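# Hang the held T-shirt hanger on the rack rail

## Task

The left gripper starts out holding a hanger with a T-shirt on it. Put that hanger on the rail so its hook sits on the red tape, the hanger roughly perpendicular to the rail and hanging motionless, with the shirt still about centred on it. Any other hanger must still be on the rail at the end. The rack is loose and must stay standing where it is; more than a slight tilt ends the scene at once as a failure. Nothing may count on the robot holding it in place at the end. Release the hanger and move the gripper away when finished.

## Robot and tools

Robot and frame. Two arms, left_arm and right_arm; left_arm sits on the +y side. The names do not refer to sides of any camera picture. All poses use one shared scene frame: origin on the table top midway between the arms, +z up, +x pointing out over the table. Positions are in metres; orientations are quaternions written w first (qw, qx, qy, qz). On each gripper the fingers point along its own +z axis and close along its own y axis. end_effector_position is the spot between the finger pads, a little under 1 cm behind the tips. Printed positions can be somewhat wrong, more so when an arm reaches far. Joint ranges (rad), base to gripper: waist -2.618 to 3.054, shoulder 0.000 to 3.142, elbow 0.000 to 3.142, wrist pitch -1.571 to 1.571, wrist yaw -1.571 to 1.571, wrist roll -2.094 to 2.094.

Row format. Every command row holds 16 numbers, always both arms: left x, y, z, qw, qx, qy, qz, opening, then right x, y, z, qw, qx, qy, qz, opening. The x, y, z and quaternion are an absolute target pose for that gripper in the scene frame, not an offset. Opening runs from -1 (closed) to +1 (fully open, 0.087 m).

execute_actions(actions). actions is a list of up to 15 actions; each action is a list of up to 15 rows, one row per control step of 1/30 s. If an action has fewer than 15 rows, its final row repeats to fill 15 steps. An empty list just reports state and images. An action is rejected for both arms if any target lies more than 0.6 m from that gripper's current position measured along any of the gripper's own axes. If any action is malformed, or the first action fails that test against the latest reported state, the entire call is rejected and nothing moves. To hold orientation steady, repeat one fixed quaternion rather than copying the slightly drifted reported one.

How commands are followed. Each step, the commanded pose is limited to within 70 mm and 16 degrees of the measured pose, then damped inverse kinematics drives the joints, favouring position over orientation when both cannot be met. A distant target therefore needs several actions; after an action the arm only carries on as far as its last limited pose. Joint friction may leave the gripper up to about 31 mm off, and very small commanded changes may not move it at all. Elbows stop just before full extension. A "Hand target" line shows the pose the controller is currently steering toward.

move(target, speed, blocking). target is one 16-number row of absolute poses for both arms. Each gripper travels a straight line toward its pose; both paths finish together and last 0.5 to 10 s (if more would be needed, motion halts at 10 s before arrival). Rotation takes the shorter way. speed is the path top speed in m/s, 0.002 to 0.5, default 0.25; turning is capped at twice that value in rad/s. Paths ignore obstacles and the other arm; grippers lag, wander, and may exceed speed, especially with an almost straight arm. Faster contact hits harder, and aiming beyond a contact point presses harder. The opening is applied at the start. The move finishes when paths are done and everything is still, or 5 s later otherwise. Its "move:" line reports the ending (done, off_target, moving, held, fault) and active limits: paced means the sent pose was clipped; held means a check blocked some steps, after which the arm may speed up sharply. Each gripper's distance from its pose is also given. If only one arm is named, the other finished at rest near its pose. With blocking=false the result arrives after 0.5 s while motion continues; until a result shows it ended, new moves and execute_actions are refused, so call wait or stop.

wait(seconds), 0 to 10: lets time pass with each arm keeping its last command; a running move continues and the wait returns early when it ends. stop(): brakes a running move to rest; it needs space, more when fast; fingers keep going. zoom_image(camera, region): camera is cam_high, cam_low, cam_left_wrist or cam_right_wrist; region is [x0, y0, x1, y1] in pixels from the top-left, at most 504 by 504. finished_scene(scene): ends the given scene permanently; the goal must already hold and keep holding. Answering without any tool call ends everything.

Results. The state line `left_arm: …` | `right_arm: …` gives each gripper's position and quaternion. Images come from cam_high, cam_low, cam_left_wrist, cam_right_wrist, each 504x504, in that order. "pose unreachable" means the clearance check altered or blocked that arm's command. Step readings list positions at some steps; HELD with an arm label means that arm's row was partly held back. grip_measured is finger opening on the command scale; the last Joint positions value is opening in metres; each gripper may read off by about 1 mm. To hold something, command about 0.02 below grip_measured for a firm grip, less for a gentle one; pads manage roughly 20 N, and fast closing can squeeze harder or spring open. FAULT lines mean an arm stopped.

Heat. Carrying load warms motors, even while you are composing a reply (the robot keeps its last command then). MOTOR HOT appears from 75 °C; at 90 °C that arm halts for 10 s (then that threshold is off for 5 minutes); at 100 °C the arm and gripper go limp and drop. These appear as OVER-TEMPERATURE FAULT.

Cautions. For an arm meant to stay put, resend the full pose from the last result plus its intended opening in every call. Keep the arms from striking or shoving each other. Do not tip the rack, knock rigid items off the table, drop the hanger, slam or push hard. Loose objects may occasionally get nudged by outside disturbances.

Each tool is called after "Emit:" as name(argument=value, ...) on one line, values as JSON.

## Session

Emit:
execute_actions(actions=[])

Scene clock: 0.00 s.
left_arm: end_effector_position=(+0.3421, -0.0020, +0.3984) grip_measured=-0.837 end_effector_quat_wxyz=(+0.660, +0.113, +0.736, -0.099) | right_arm: end_effector_position=(+0.3408, -0.2372, +0.3614) grip_measured=+1.000 end_effector_quat_wxyz=(+0.702, -0.071, +0.706, +0.061)
Joint positions: left_arm=[-0.974  1.648  1.794 -0.319 -0.873 -0.129  0.007] | right_arm=[-0.008  1.052  1.06  -0.014  0.012 -0.013  0.087]
Joint velocities: left_arm=[ 0.012  0.007 -0.002  0.037  0.037 -0.007 -0.   ] | right_arm=[ 0.007  0.002  0.012 -0.007  0.022  0.022  0.   ]
Hand target (left_arm): +0.342, -0.002, +0.399; +0.660, +0.112, +0.736, -0.100
Hand target (right_arm): +0.341, -0.237, +0.361; +0.702, -0.071, +0.706, +0.061

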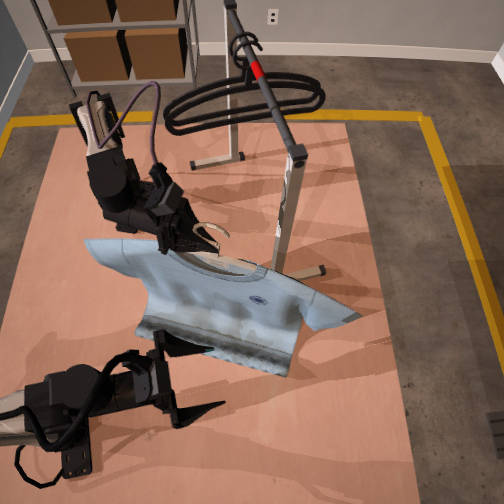

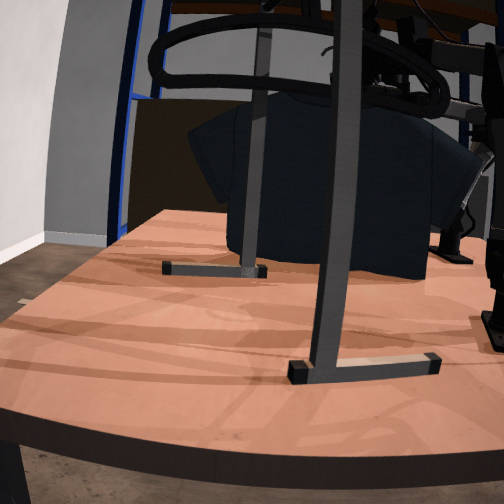

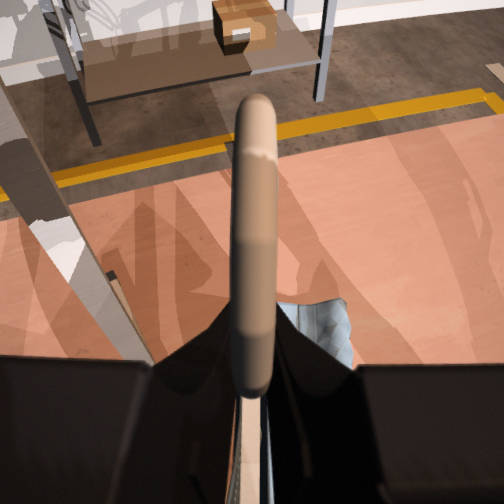

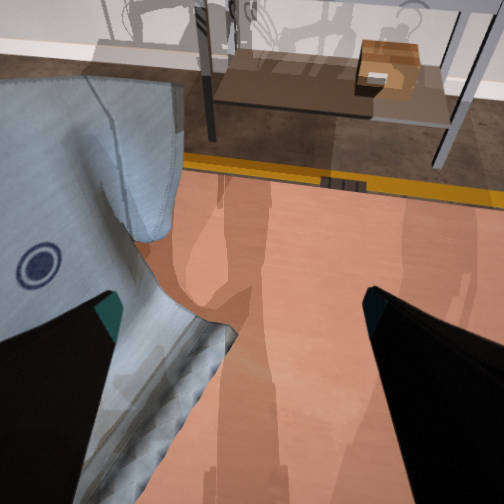

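Emit:
move(target=[0.2,0.03,0.5,0.683,0.183,0.683,-0.183,-1,0.3408,-0.2372,0.3614,0.702,-0.071,0.706,0.061,1], speed=0.15)

Emit:
move(target=[0.2,0.22,0.5,0.683,0.183,0.683,-0.183,-1,0.3408,-0.2372,0.3614,0.702,-0.071,0.706,0.061,1], speed=0.15)

Scene clock: 7.87 s.
left_arm: end_effector_position=(+0.2027, +0.0178, +0.4863) grip_measured=-0.837 end_effector_quat_wxyz=(+0.679, +0.196, +0.686, -0.173) | right_arm: end_effector_position=(+0.3408, -0.2372, +0.3614) grip_measured=+1.000 end_effector_quat_wxyz=(+0.702, -0.071, +0.706, +0.061)
Joint positions: left_arm=[-1.352  1.469  1.904 -0.47  -1.031 -0.001  0.007] | right_arm=[-0.008  1.052  1.06  -0.014  0.012 -0.013  0.087]
Joint velocities: left_arm=[-0.007 -0.002  0.002  0.051  0.007 -0.066  0.   ] | right_arm=[-0.007  0.012  0.007 -0.051  0.051  0.051  0.   ]
Hand target (left_arm): +0.201, +0.028, +0.500; +0.684, +0.184, +0.682, -0.183
Hand target (right_arm): +0.341, -0.237, +0.361; +0.702, -0.071, +0.706, +0.061
Off the commanded pose (left_arm): 0.019 m, 2 deg.
Off the commanded pose (right_arm): 0.000 m, 0 deg.
move: off_target (left_arm)

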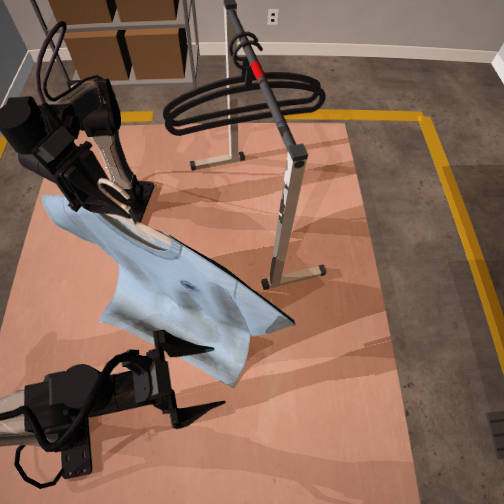

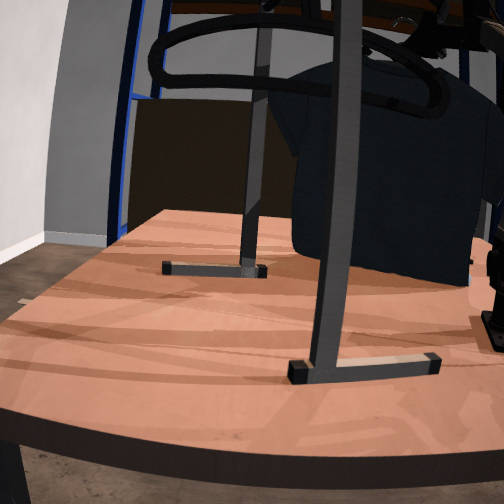

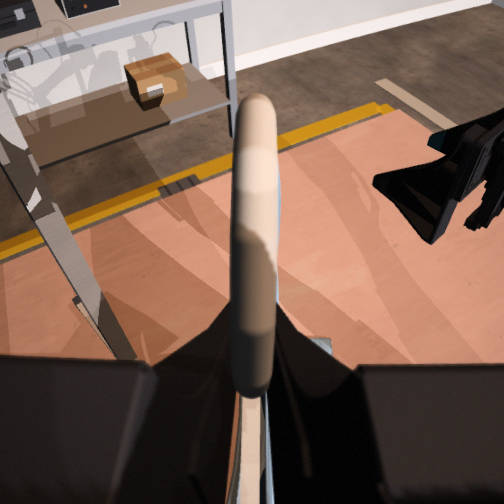

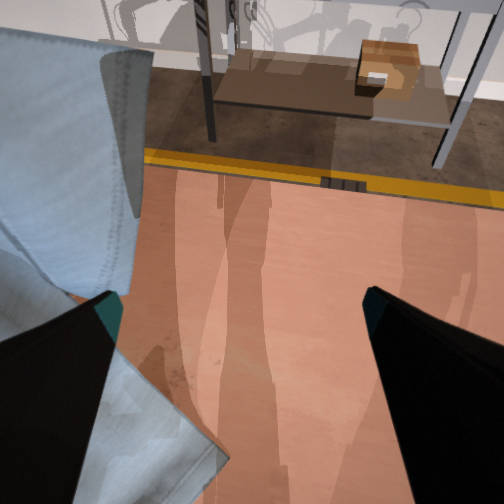

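Scene clock: 9.73 s.
left_arm: end_effector_position=(+0.1980, +0.2127, +0.4961) grip_measured=-0.837 end_effector_quat_wxyz=(+0.681, +0.189, +0.684, -0.178) | right_arm: end_effector_position=(+0.3408, -0.2372, +0.3614) grip_measured=+1.000 end_effector_quat_wxyz=(+0.702, -0.071, +0.706, +0.061)
Joint positions: left_arm=[-1.391  0.933  1.712 -0.796 -1.072 -0.001  0.007] | right_arm=[-0.008  1.052  1.06  -0.014  0.012 -0.013  0.087]
Joint velocities: left_arm=[ 0.002 -0.007 -0.002 -0.037 -0.037 -0.022 -0.001] | right_arm=[ 0.012  0.007 -0.012  0.037  0.066  0.022  0.   ]
Hand target (left_arm): +0.198, +0.219, +0.499; +0.683, +0.183, +0.683, -0.183
Hand target (right_arm): +0.341, -0.237, +0.361; +0.702, -0.071, +0.706, +0.061
Off the commanded pose (left_arm): 0.009 m, 1 deg.
Off the commanded pose (right_arm): 0.000 m, 0 deg.
move: done

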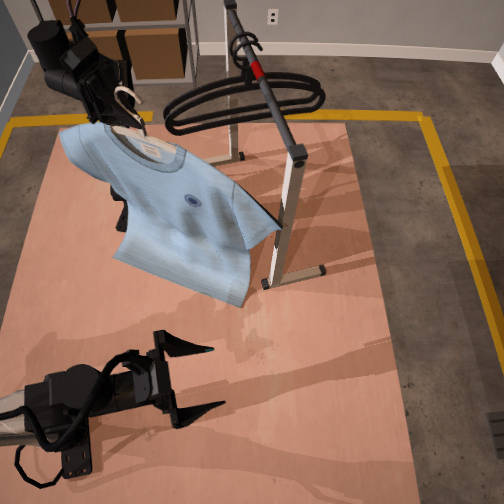

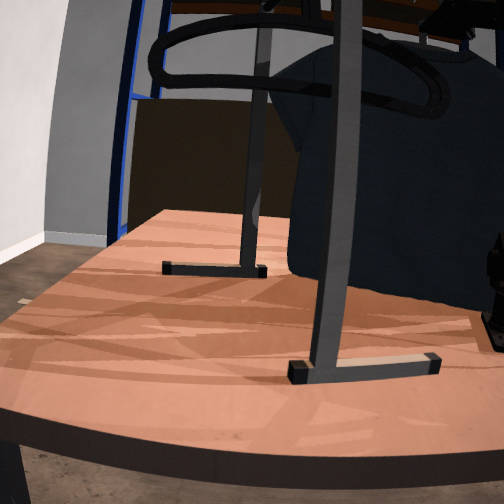

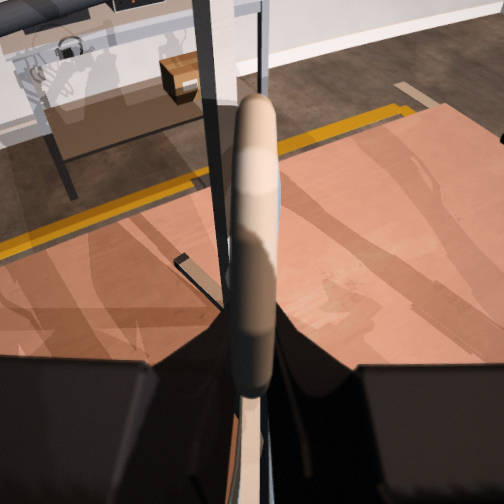

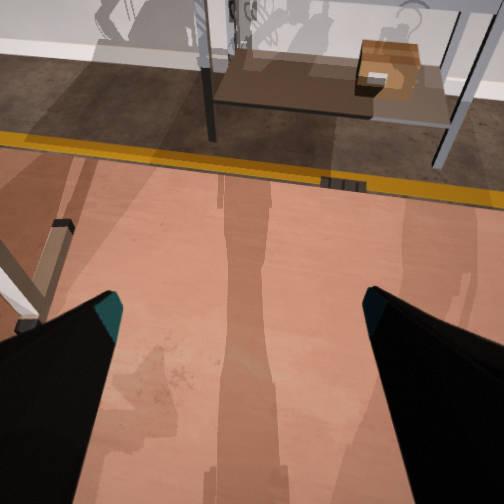

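Rotate to yaw about -8° first with a small advance, then further.

Emit:
move(target=[0.23,0.24,0.52,0.705,0.049,0.705,-0.049,-1,0.3408,-0.2372,0.3614,0.702,-0.071,0.706,0.061,1], speed=0.12)

Emit:
move(target=[0.31,0.26,0.54,0.705,-0.049,0.705,0.049,-1,0.3408,-0.2372,0.3614,0.702,-0.071,0.706,0.061,1], speed=0.12)

Scene clock: 17.90 s.
left_arm: end_effector_position=(+0.2276, +0.2402, +0.5145) grip_measured=-0.837 end_effector_quat_wxyz=(+0.703, +0.067, +0.706, -0.049) | right_arm: end_effector_position=(+0.3408, -0.2372, +0.3614) grip_measured=+1.000 end_effector_quat_wxyz=(+0.702, -0.071, +0.706, +0.061)
Joint positions: left_arm=[-1.299  1.071  1.844 -0.799 -1.341 -0.001  0.007] | right_arm=[-0.008  1.052  1.06  -0.014  0.012 -0.013  0.087]
Joint velocities: left_arm=[-0.002 -0.002 -0.007 -0.051 -0.037 -0.022  0.   ] | right_arm=[-0.002 -0.007  0.007  0.022  0.037  0.051  0.   ]
Hand target (left_arm): +0.230, +0.241, +0.520; +0.706, +0.049, +0.705, -0.049
Hand target (right_arm): +0.341, -0.237, +0.361; +0.702, -0.071, +0.706, +0.061
Off the commanded pose (left_arm): 0.006 m, 2 deg.
Off the commanded pose (right_arm): 0.000 m, 0 deg.
move: done

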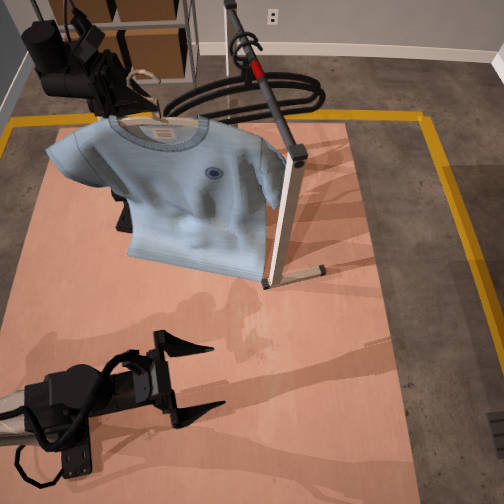

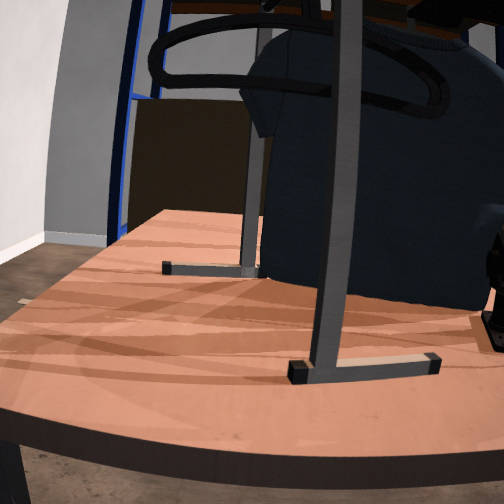

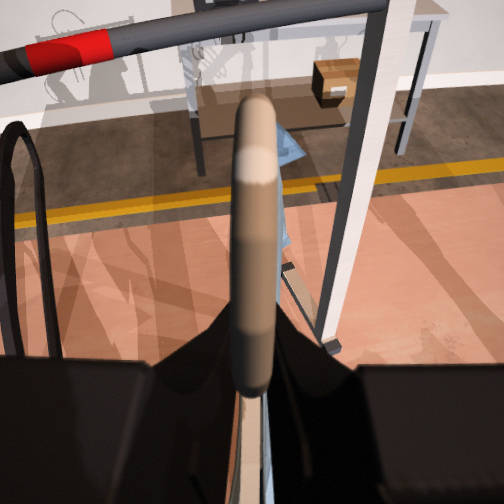

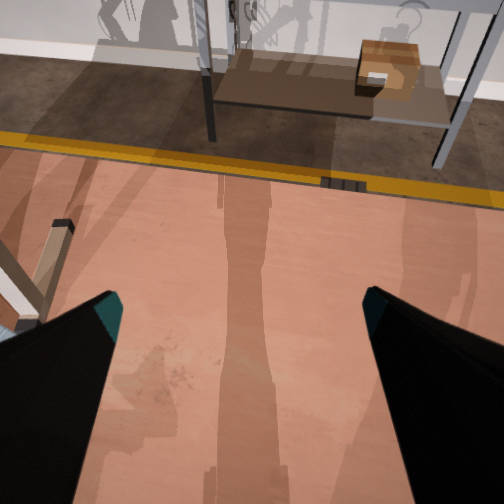

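Scene clock: 19.53 s.
left_arm: end_effector_position=(+0.3056, +0.2631, +0.5343) grip_measured=-0.837 end_effector_quat_wxyz=(+0.700, -0.039, +0.711, +0.059) | right_arm: end_effector_position=(+0.3408, -0.2372, +0.3614) grip_measured=+1.000 end_effector_quat_wxyz=(+0.702, -0.071, +0.706, +0.061)
Joint positions: left_arm=[-0.793  1.292  2.058 -0.797 -1.138  0.002  0.007] | right_arm=[-0.008  1.052  1.06  -0.014  0.012 -0.013  0.087]
Joint velocities: left_arm=[ 0.002  0.007  0.017  0.051 -0.007  0.022  0.   ] | right_arm=[ 0.002 -0.002  0.002 -0.081 -0.007  0.007  0.   ]
Hand target (left_arm): +0.309, +0.261, +0.540; +0.705, -0.049, +0.706, +0.049
Hand target (right_arm): +0.341, -0.237, +0.361; +0.702, -0.071, +0.706, +0.061
Off the commanded pose (left_arm): 0.008 m, 2 deg.
Off the commanded pose (right_arm): 0.000 m, 0 deg.
move: done

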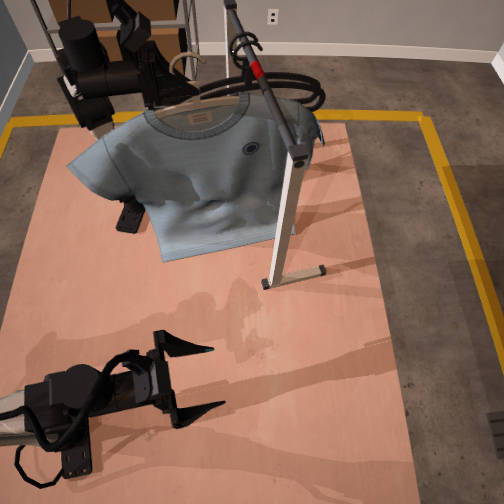

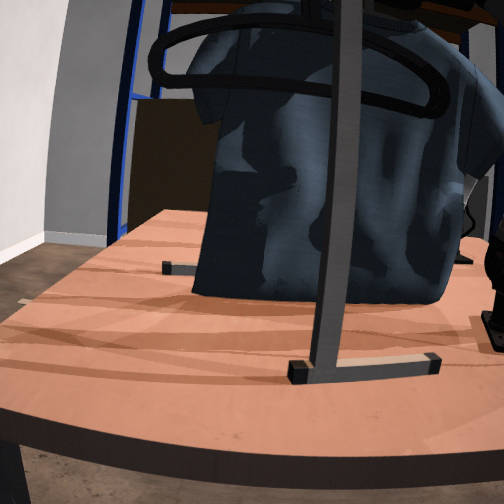

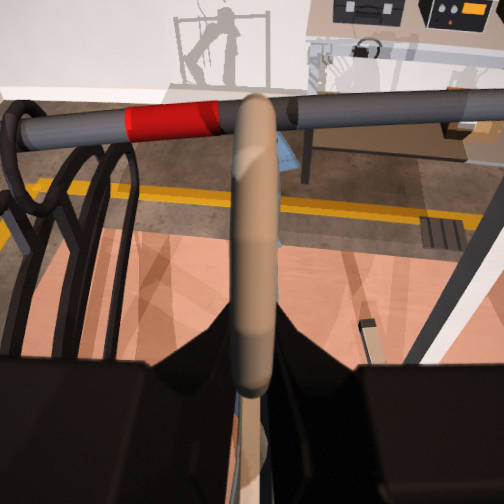

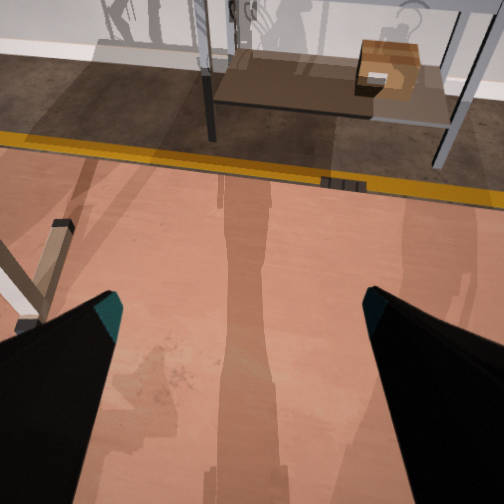

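Emit:
move(target=[0.32,0.302,0.54,0.70,-0.07,0.70,0.07,-1,0.3408,-0.2372,0.3614,0.702,-0.071,0.706,0.061,1], speed=0.08)

Emit:
move(target=[0.385,0.314,0.535,0.70,-0.07,0.70,0.07,-1,0.3408,-0.2372,0.3614,0.702,-0.071,0.706,0.061,1], speed=0.06)

Emit:
zoom_image(camera="cam_high", region=[140,10,340,130])

Scene clock: 26.67 s.
left_arm: end_effector_position=(+0.3264, +0.2920, +0.5335) grip_measured=-0.837 end_effector_quat_wxyz=(+0.696, -0.062, +0.711, +0.080) | right_arm: end_effector_position=(+0.3408, -0.2372, +0.3614) grip_measured=+1.000 end_effector_quat_wxyz=(+0.702, -0.071, +0.706, +0.061)
Joint positions: left_arm=[-0.604  1.292  2.06  -0.8   -1.012  0.001  0.007] | right_arm=[-0.008  1.052  1.06  -0.014  0.012 -0.013  0.087]
Joint velocities: left_arm=[-0.022 -0.002  0.002 -0.066  0.007  0.007  0.001] | right_arm=[-0.002  0.007  0.007 -0.022 -0.081  0.022  0.   ]
Hand target (left_arm): +0.319, +0.302, +0.540; +0.703, -0.071, +0.704, +0.070
Hand target (right_arm): +0.341, -0.237, +0.361; +0.702, -0.071, +0.706, +0.061
Off the commanded pose (left_arm): 0.014 m, 2 deg.
Off the commanded pose (right_arm): 0.000 m, 0 deg.
move: off_target (left_arm)

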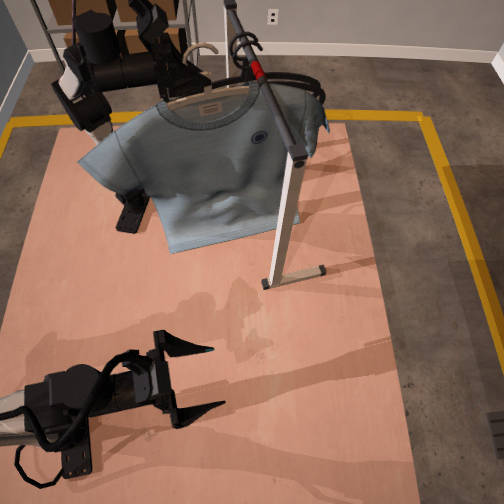

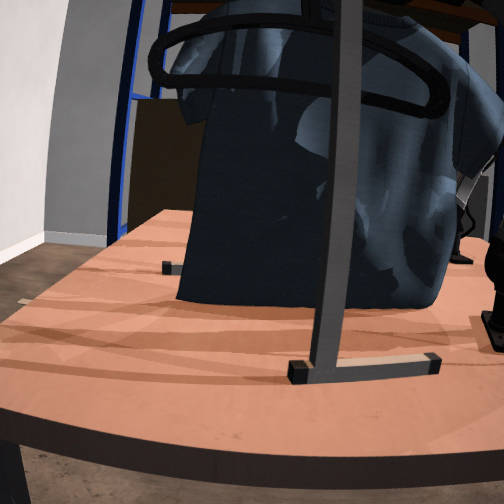

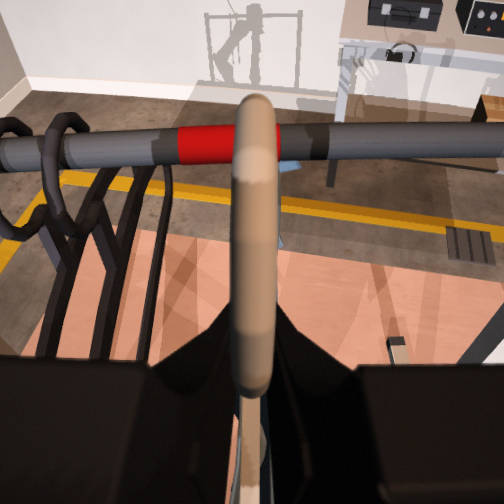

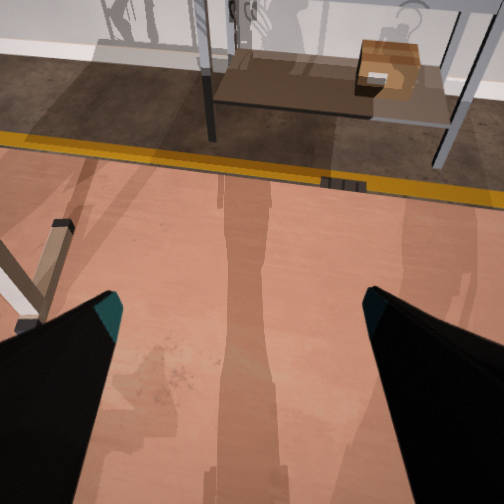

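Scene clock: 28.17 s.
left_arm: end_effector_position=(+0.3772, +0.3157, +0.5259) grip_measured=-0.837 end_effector_quat_wxyz=(+0.691, -0.062, +0.716, +0.080) | right_arm: end_effector_position=(+0.3408, -0.2372, +0.3614) grip_measured=+1.000 end_effector_quat_wxyz=(+0.702, -0.071, +0.706, +0.061)
Joint positions: left_arm=[-0.304  1.348  2.06  -0.754 -0.711  0.001  0.007] | right_arm=[-0.008  1.052  1.06  -0.014  0.012 -0.013  0.087]
Joint velocities: left_arm=[ 0.002  0.007 -0.007 -0.066 -0.022 -0.007 -0.001] | right_arm=[-0.002  0.002 -0.012  0.037 -0.022  0.022  0.   ]
Hand target (left_arm): +0.384, +0.314, +0.535; +0.703, -0.071, +0.704, +0.070
Hand target (right_arm): +0.341, -0.237, +0.361; +0.702, -0.071, +0.706, +0.061
Off the commanded pose (left_arm): 0.012 m, 2 deg.
Off the commanded pose (right_arm): 0.000 m, 0 deg.
move: off_target (left_arm)

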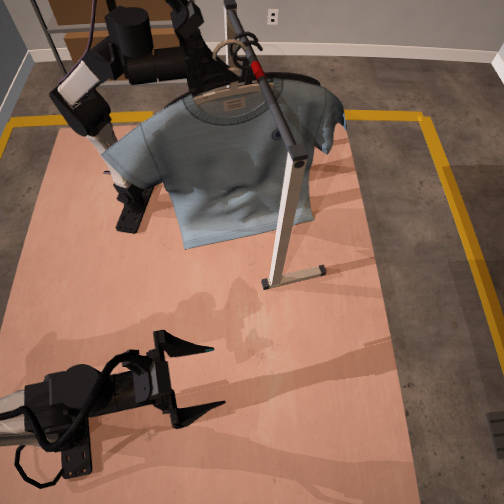

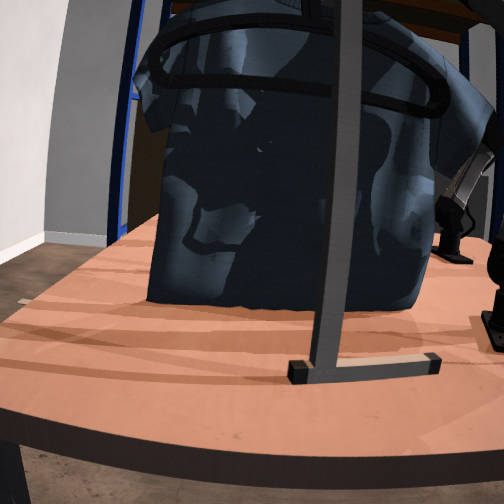

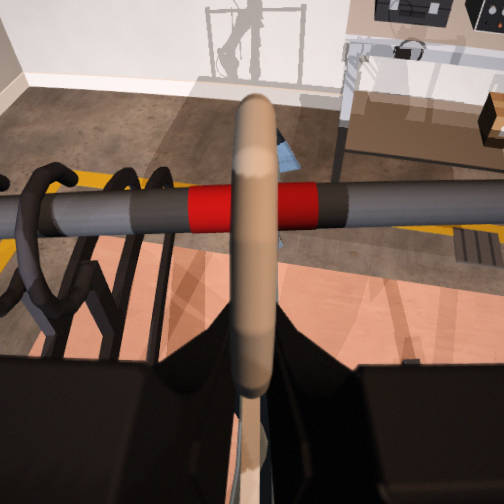

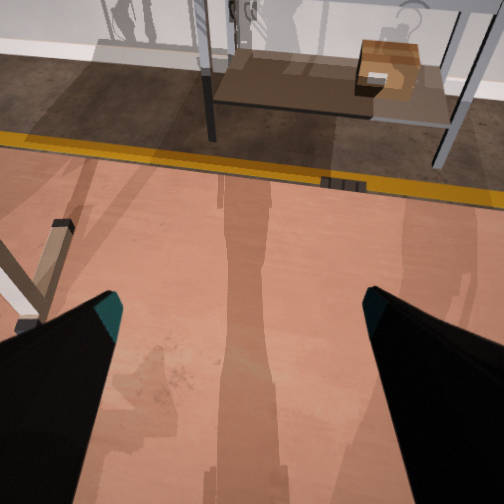

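Region (140, 10, 340, 130) of cam_high's 504x504 image, scaled by 2.520, with more detail than that image has; it fills the top 302 rows of this view, and the rest is white.

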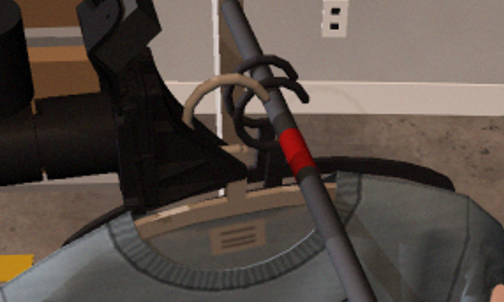

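Emit:
move(target=[0.415,0.320,0.528,0.70,-0.07,0.70,0.07,-1,0.3408,-0.2372,0.3614,0.702,-0.071,0.706,0.061,1], speed=0.04)

Emit:
move(target=[0.43,0.323,0.5,0.70,-0.07,0.70,0.07,-1,0.3408,-0.2372,0.3614,0.702,-0.071,0.706,0.061,1], speed=0.04)

Emit:
zoom_image(camera="cam_high", region=[140,10,340,130])

Scene clock: 37.57 s.
left_arm: end_effector_position=(+0.4060, +0.3214, +0.5226) grip_measured=-0.837 end_effector_quat_wxyz=(+0.693, -0.064, +0.714, +0.077) | right_arm: end_effector_position=(+0.3408, -0.2372, +0.3614) grip_measured=+1.000 end_effector_quat_wxyz=(+0.702, -0.071, +0.706, +0.061)
Joint positions: left_arm=[-0.21   1.398  2.06  -0.695 -0.617  0.001  0.007] | right_arm=[-0.008  1.052  1.06  -0.014  0.012 -0.013  0.087]
Joint velocities: left_arm=[-0.007 -0.017  0.002  0.007  0.037 -0.007 -0.   ] | right_arm=[-0.002 -0.012 -0.012 -0.022  0.022 -0.007  0.   ]
Hand target (left_arm): +0.414, +0.320, +0.528; +0.703, -0.070, +0.704, +0.070
Hand target (right_arm): +0.341, -0.237, +0.361; +0.702, -0.071, +0.706, +0.061
Off the commanded pose (left_arm): 0.011 m, 2 deg.
Off the commanded pose (right_arm): 0.000 m, 0 deg.
move: off_target (left_arm)

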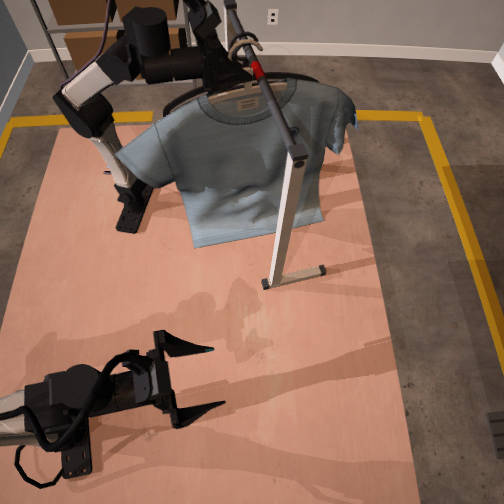

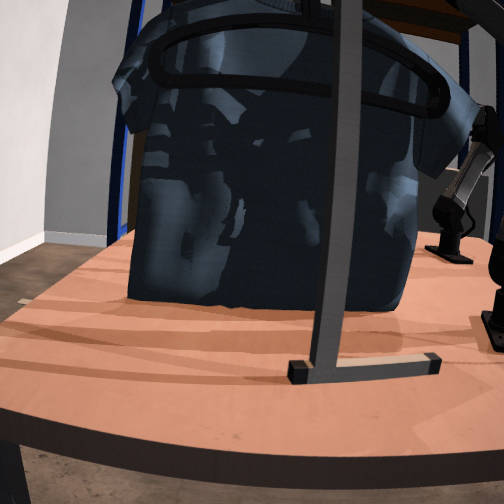

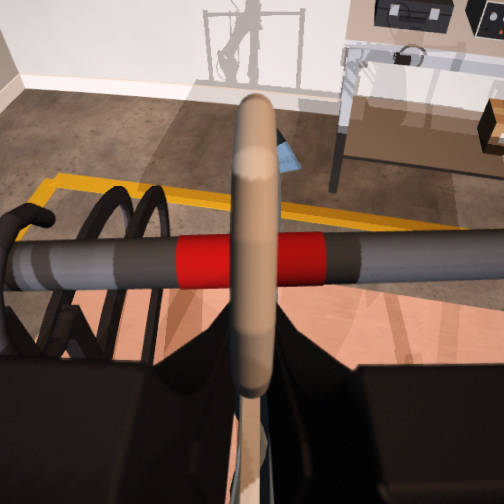

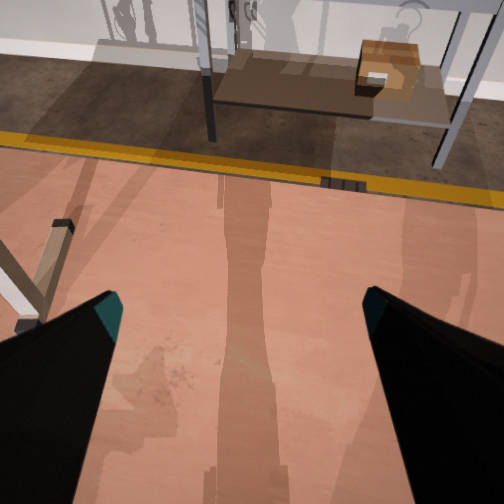

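Scene clock: 38.93 s.
left_arm: end_effector_position=(+0.4339, +0.3185, +0.4855) grip_measured=-0.837 end_effector_quat_wxyz=(+0.684, -0.060, +0.722, +0.080) | right_arm: end_effector_position=(+0.3408, -0.2372, +0.3614) grip_measured=+1.000 end_effector_quat_wxyz=(+0.702, -0.071, +0.706, +0.061)
Joint positions: left_arm=[-0.172  1.382  1.868 -0.547 -0.577  0.001  0.007] | right_arm=[-0.008  1.052  1.06  -0.014  0.012 -0.013  0.087]
Joint velocities: left_arm=[ 0.012 -0.002 -0.007 -0.095 -0.051  0.022  0.   ] | right_arm=[ 0.002  0.012  0.002 -0.007  0.022 -0.022  0.   ]
Hand target (left_arm): +0.429, +0.323, +0.500; +0.703, -0.070, +0.704, +0.071
Hand target (right_arm): +0.341, -0.237, +0.361; +0.702, -0.071, +0.706, +0.061
Off the commanded pose (left_arm): 0.016 m, 3 deg.
Off the commanded pose (right_arm): 0.000 m, 0 deg.
move: off_target (left_arm)

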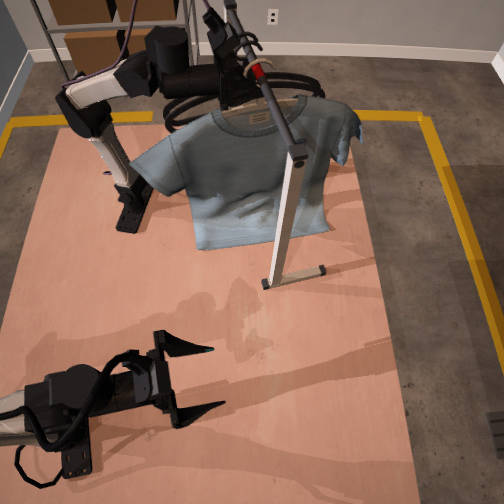

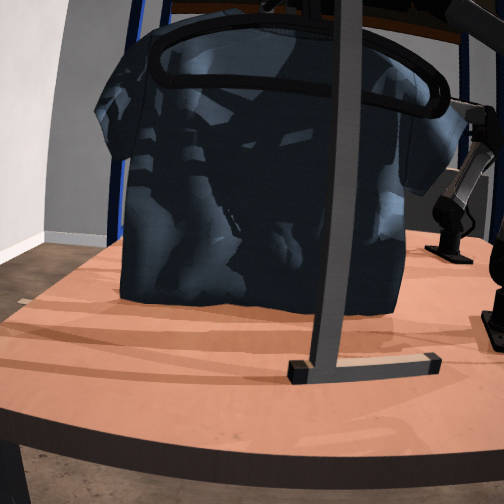

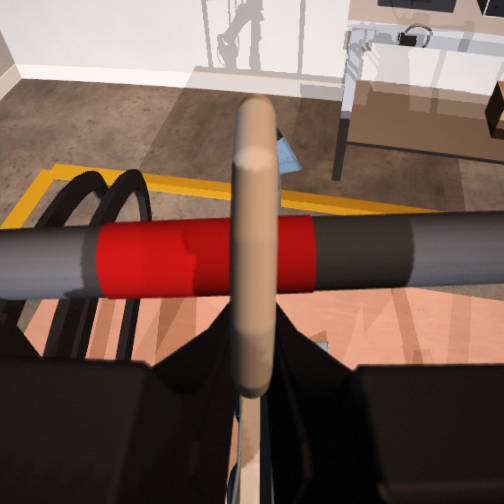

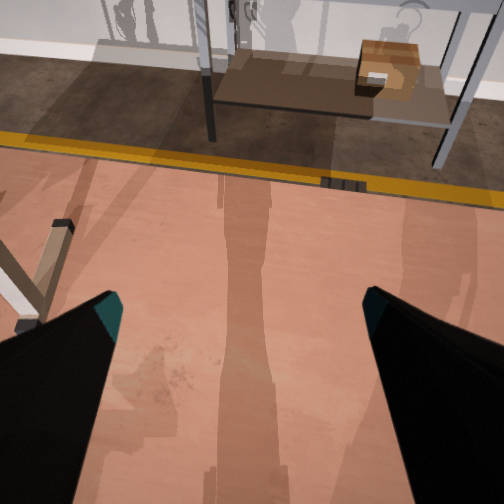

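Region (140, 10, 340, 130) of cam_high's 504x504 image, scaled by 2.520, with more detail than that image has; it fills the top 302 rows of this view, and the rest is white.

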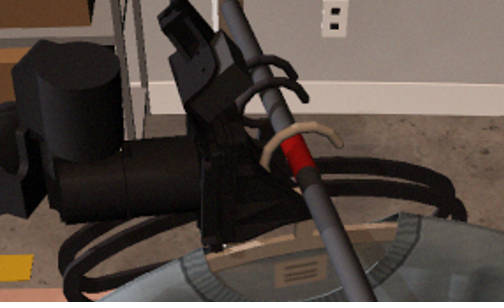

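Emit:
move(target=[0.422,0.332,0.482,0.70,-0.07,0.70,0.07,-1,0.3408,-0.2372,0.3614,0.702,-0.071,0.706,0.061,1], speed=0.03)

Scene clock: 44.70 s.
left_arm: end_effector_position=(+0.4257, +0.3278, +0.4668) grip_measured=-0.837 end_effector_quat_wxyz=(+0.683, -0.061, +0.724, +0.081) | right_arm: end_effector_position=(+0.3408, -0.2372, +0.3614) grip_measured=+1.000 end_effector_quat_wxyz=(+0.702, -0.071, +0.706, +0.061)
Joint positions: left_arm=[-0.148  1.3    1.721 -0.485 -0.555  0.001  0.007] | right_arm=[-0.008  1.052  1.06  -0.014  0.012 -0.013  0.087]
Joint velocities: left_arm=[-0.007  0.002  0.002  0.051  0.022 -0.007 -0.   ] | right_arm=[-0.012 -0.012 -0.002  0.037 -0.022 -0.037  0.   ]
Hand target (left_arm): +0.421, +0.332, +0.482; +0.703, -0.070, +0.704, +0.071
Hand target (right_arm): +0.341, -0.237, +0.361; +0.702, -0.071, +0.706, +0.061
Off the commanded pose (left_arm): 0.016 m, 4 deg.
Off the commanded pose (right_arm): 0.000 m, 0 deg.
move: off_target (left_arm)

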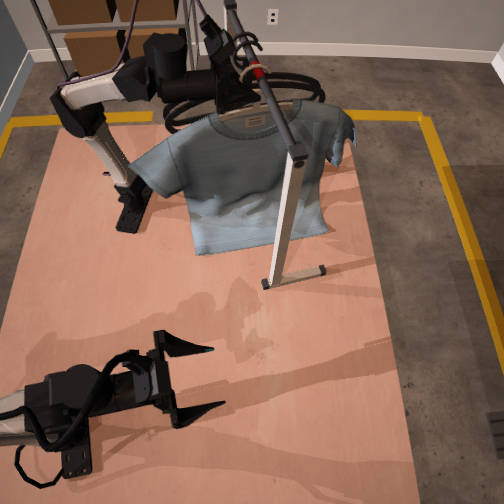

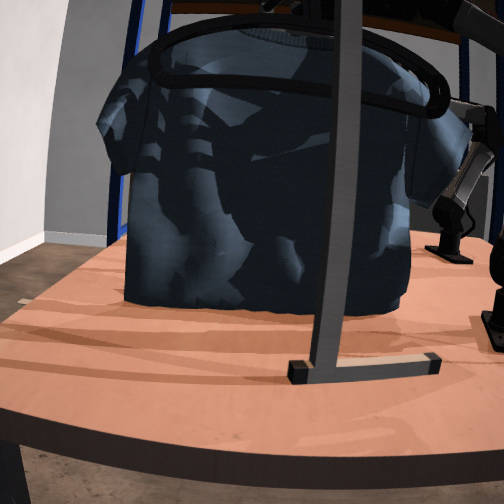

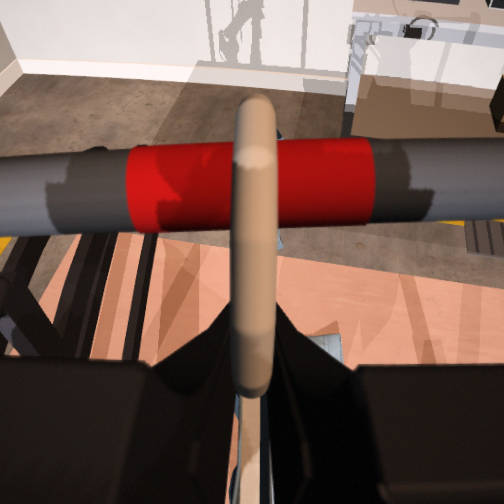

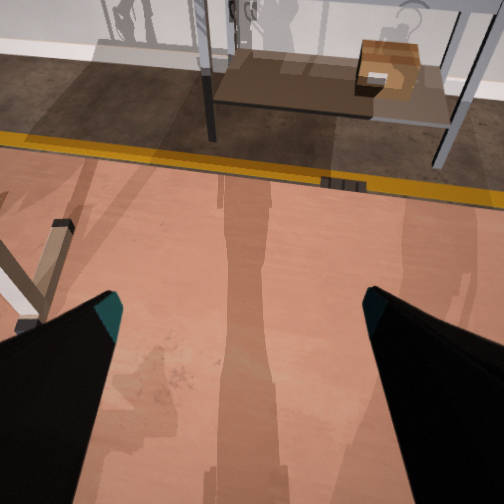

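Emit:
move(target=[0.422,0.332,0.482,0.70,-0.07,0.70,0.07,-0.3,0.3408,-0.2372,0.3614,0.702,-0.071,0.706,0.061,1], speed=0.03)

Emit:
move(target=[0.30,0.308,0.49,0.70,-0.07,0.70,0.07,-0.3,0.3408,-0.2372,0.3614,0.702,-0.071,0.706,0.061,1], speed=0.08)

Emit:
wait(seconds=4)

Scene clock: 50.57 s.
left_arm: end_effector_position=(+0.4277, +0.3267, +0.4754) grip_measured=-0.300 end_effector_quat_wxyz=(+0.695, -0.066, +0.712, +0.074) | right_arm: end_effector_position=(+0.3408, -0.2372, +0.3614) grip_measured=+1.000 end_effector_quat_wxyz=(+0.702, -0.071, +0.706, +0.061)
Joint positions: left_arm=[-0.148  1.3    1.721 -0.446 -0.553  0.001  0.031] | right_arm=[-0.008  1.052  1.06  -0.014  0.012 -0.013  0.087]
Joint velocities: left_arm=[-0.017  0.002 -0.007  0.007  0.007 -0.007 -0.001] | right_arm=[-0.002 -0.002  0.002 -0.037 -0.051 -0.037  0.   ]
Hand target (left_arm): +0.422, +0.332, +0.482; +0.703, -0.070, +0.704, +0.071
Hand target (right_arm): +0.341, -0.237, +0.361; +0.702, -0.071, +0.706, +0.061
Off the commanded pose (left_arm): 0.010 m, 1 deg.
Off the commanded pose (right_arm): 0.000 m, 0 deg.
move: done

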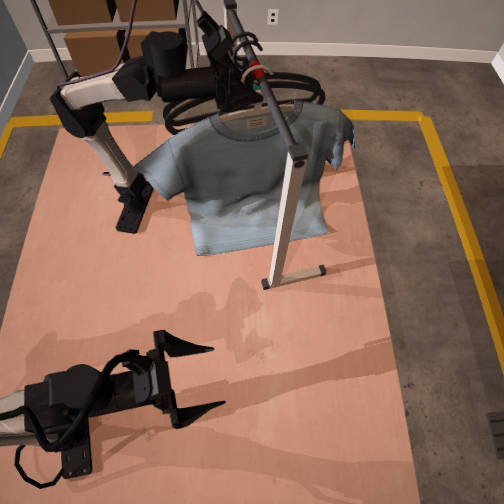

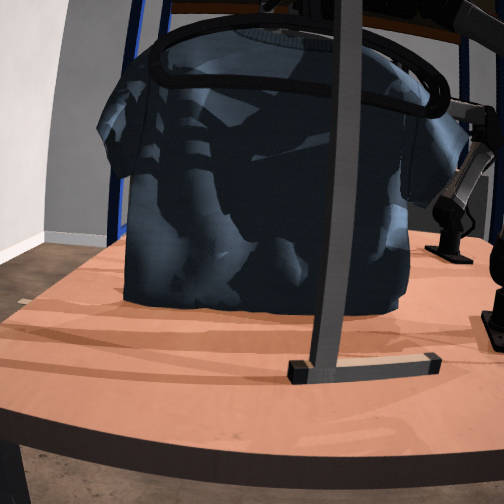

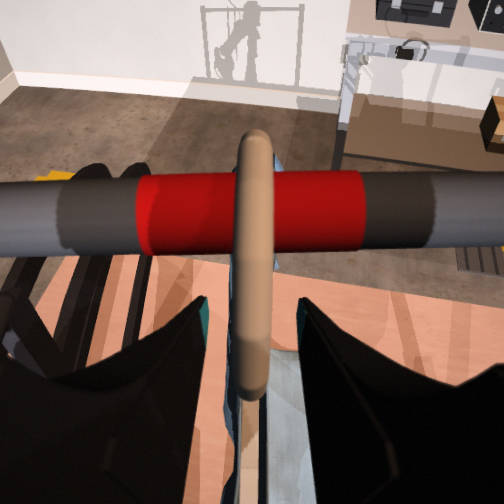

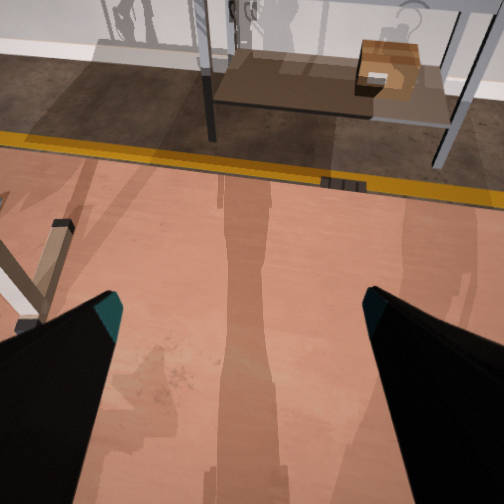

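Scene clock: 52.73 s.
left_arm: end_effector_position=(+0.3057, +0.3041, +0.4976) grip_measured=-0.300 end_effector_quat_wxyz=(+0.710, -0.078, +0.697, +0.061) | right_arm: end_effector_position=(+0.3408, -0.2372, +0.3614) grip_measured=+1.000 end_effector_quat_wxyz=(+0.702, -0.071, +0.706, +0.061)
Joint positions: left_arm=[-0.652  1.057  1.673 -0.582 -1.056  0.004  0.031] | right_arm=[-0.008  1.052  1.06  -0.014  0.012 -0.013  0.087]
Joint velocities: left_arm=[-0.002  0.007 -0.017 -0.081 -0.081  0.022  0.001] | right_arm=[-0.007  0.002  0.007 -0.11  -0.095  0.037  0.   ]
Hand target (left_arm): +0.302, +0.307, +0.490; +0.705, -0.069, +0.703, +0.071
Hand target (right_arm): +0.341, -0.237, +0.361; +0.702, -0.071, +0.706, +0.061
Off the commanded pose (left_arm): 0.010 m, 2 deg.
Off the commanded pose (right_arm): 0.000 m, 0 deg.
move: done

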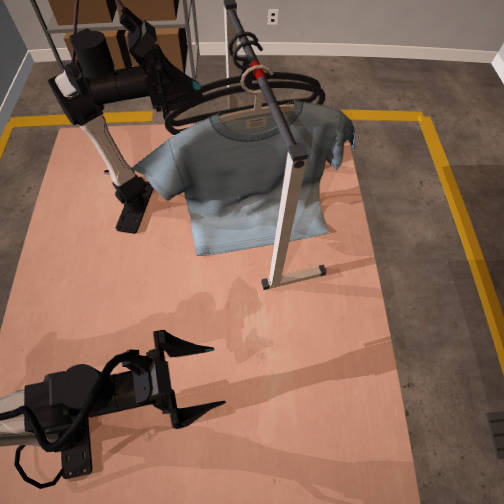

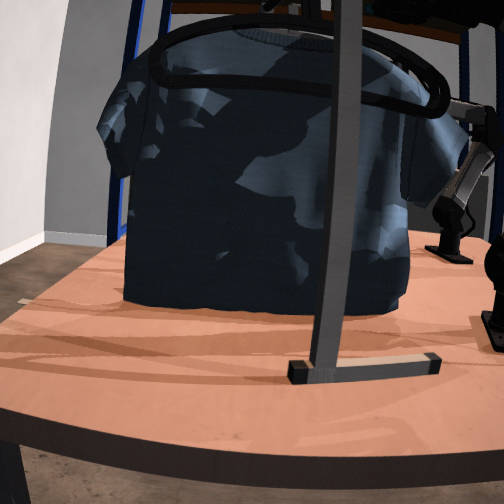

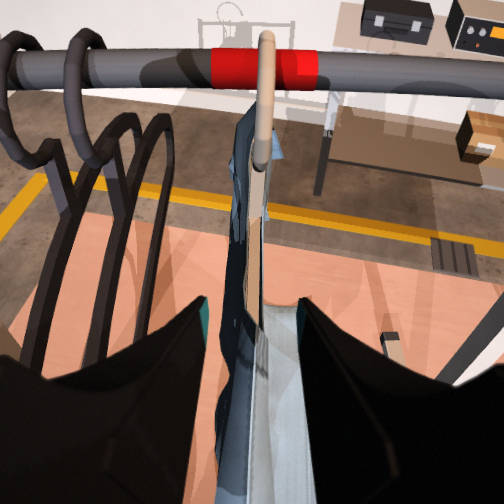

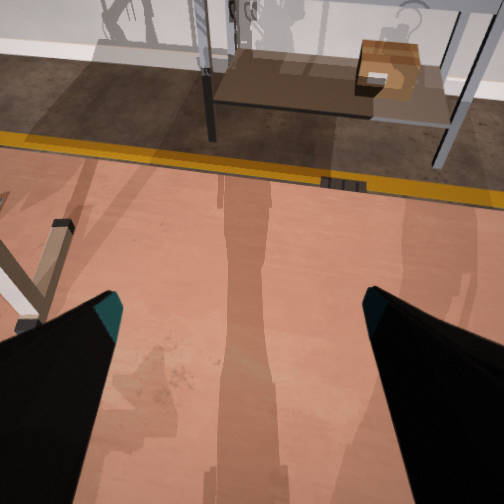

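Scene clock: 56.73 s.
left_arm: end_effector_position=(+0.3056, +0.3046, +0.4975) grip_measured=-0.300 end_effector_quat_wxyz=(+0.710, -0.079, +0.697, +0.062) | right_arm: end_effector_position=(+0.3408, -0.2372, +0.3614) grip_measured=+1.000 end_effector_quat_wxyz=(+0.702, -0.071, +0.706, +0.061)
Joint positions: left_arm=[-0.652  1.057  1.673 -0.583 -1.058  0.004  0.031] | right_arm=[-0.008  1.052  1.06  -0.014  0.012 -0.013  0.087]
Joint velocities: left_arm=[-0.007  0.002  0.002  0.007 -0.007  0.007 -0.   ] | right_arm=[-0.022 -0.007 -0.012  0.007 -0.007 -0.037  0.   ]
Hand target (left_arm): +0.302, +0.307, +0.490; +0.705, -0.069, +0.703, +0.071
Hand target (right_arm): +0.341, -0.237, +0.361; +0.702, -0.071, +0.706, +0.061
Off the commanded pose (left_arm): 0.010 m, 2 deg.
Off the commanded pose (right_arm): 0.000 m, 0 deg.
wait: 4.00 s; at rest by 0.17 s

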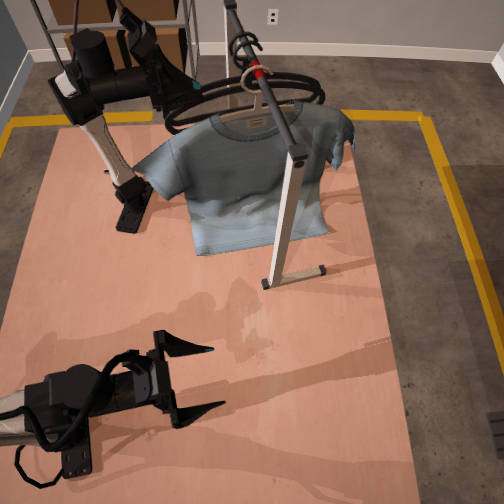

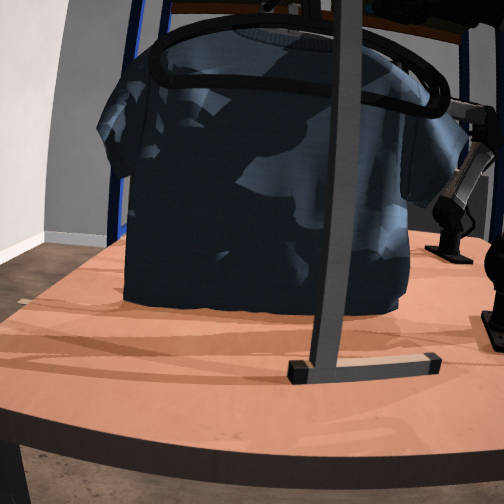

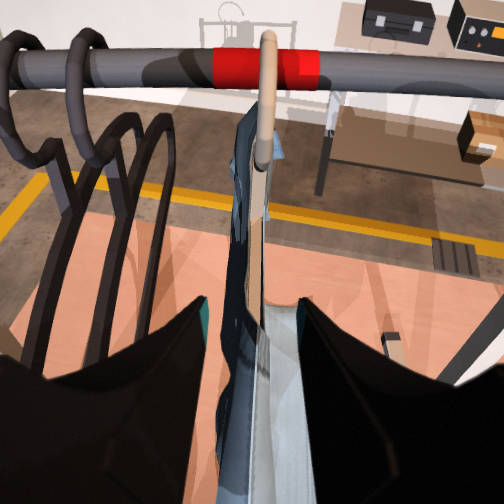

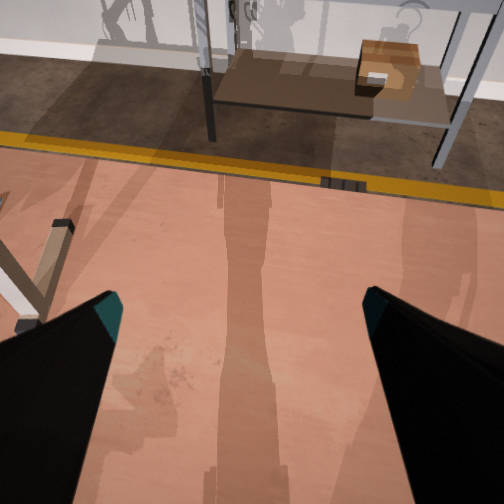

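Emit:
finished_scene(scene=2)

The scene is finished: the task was done.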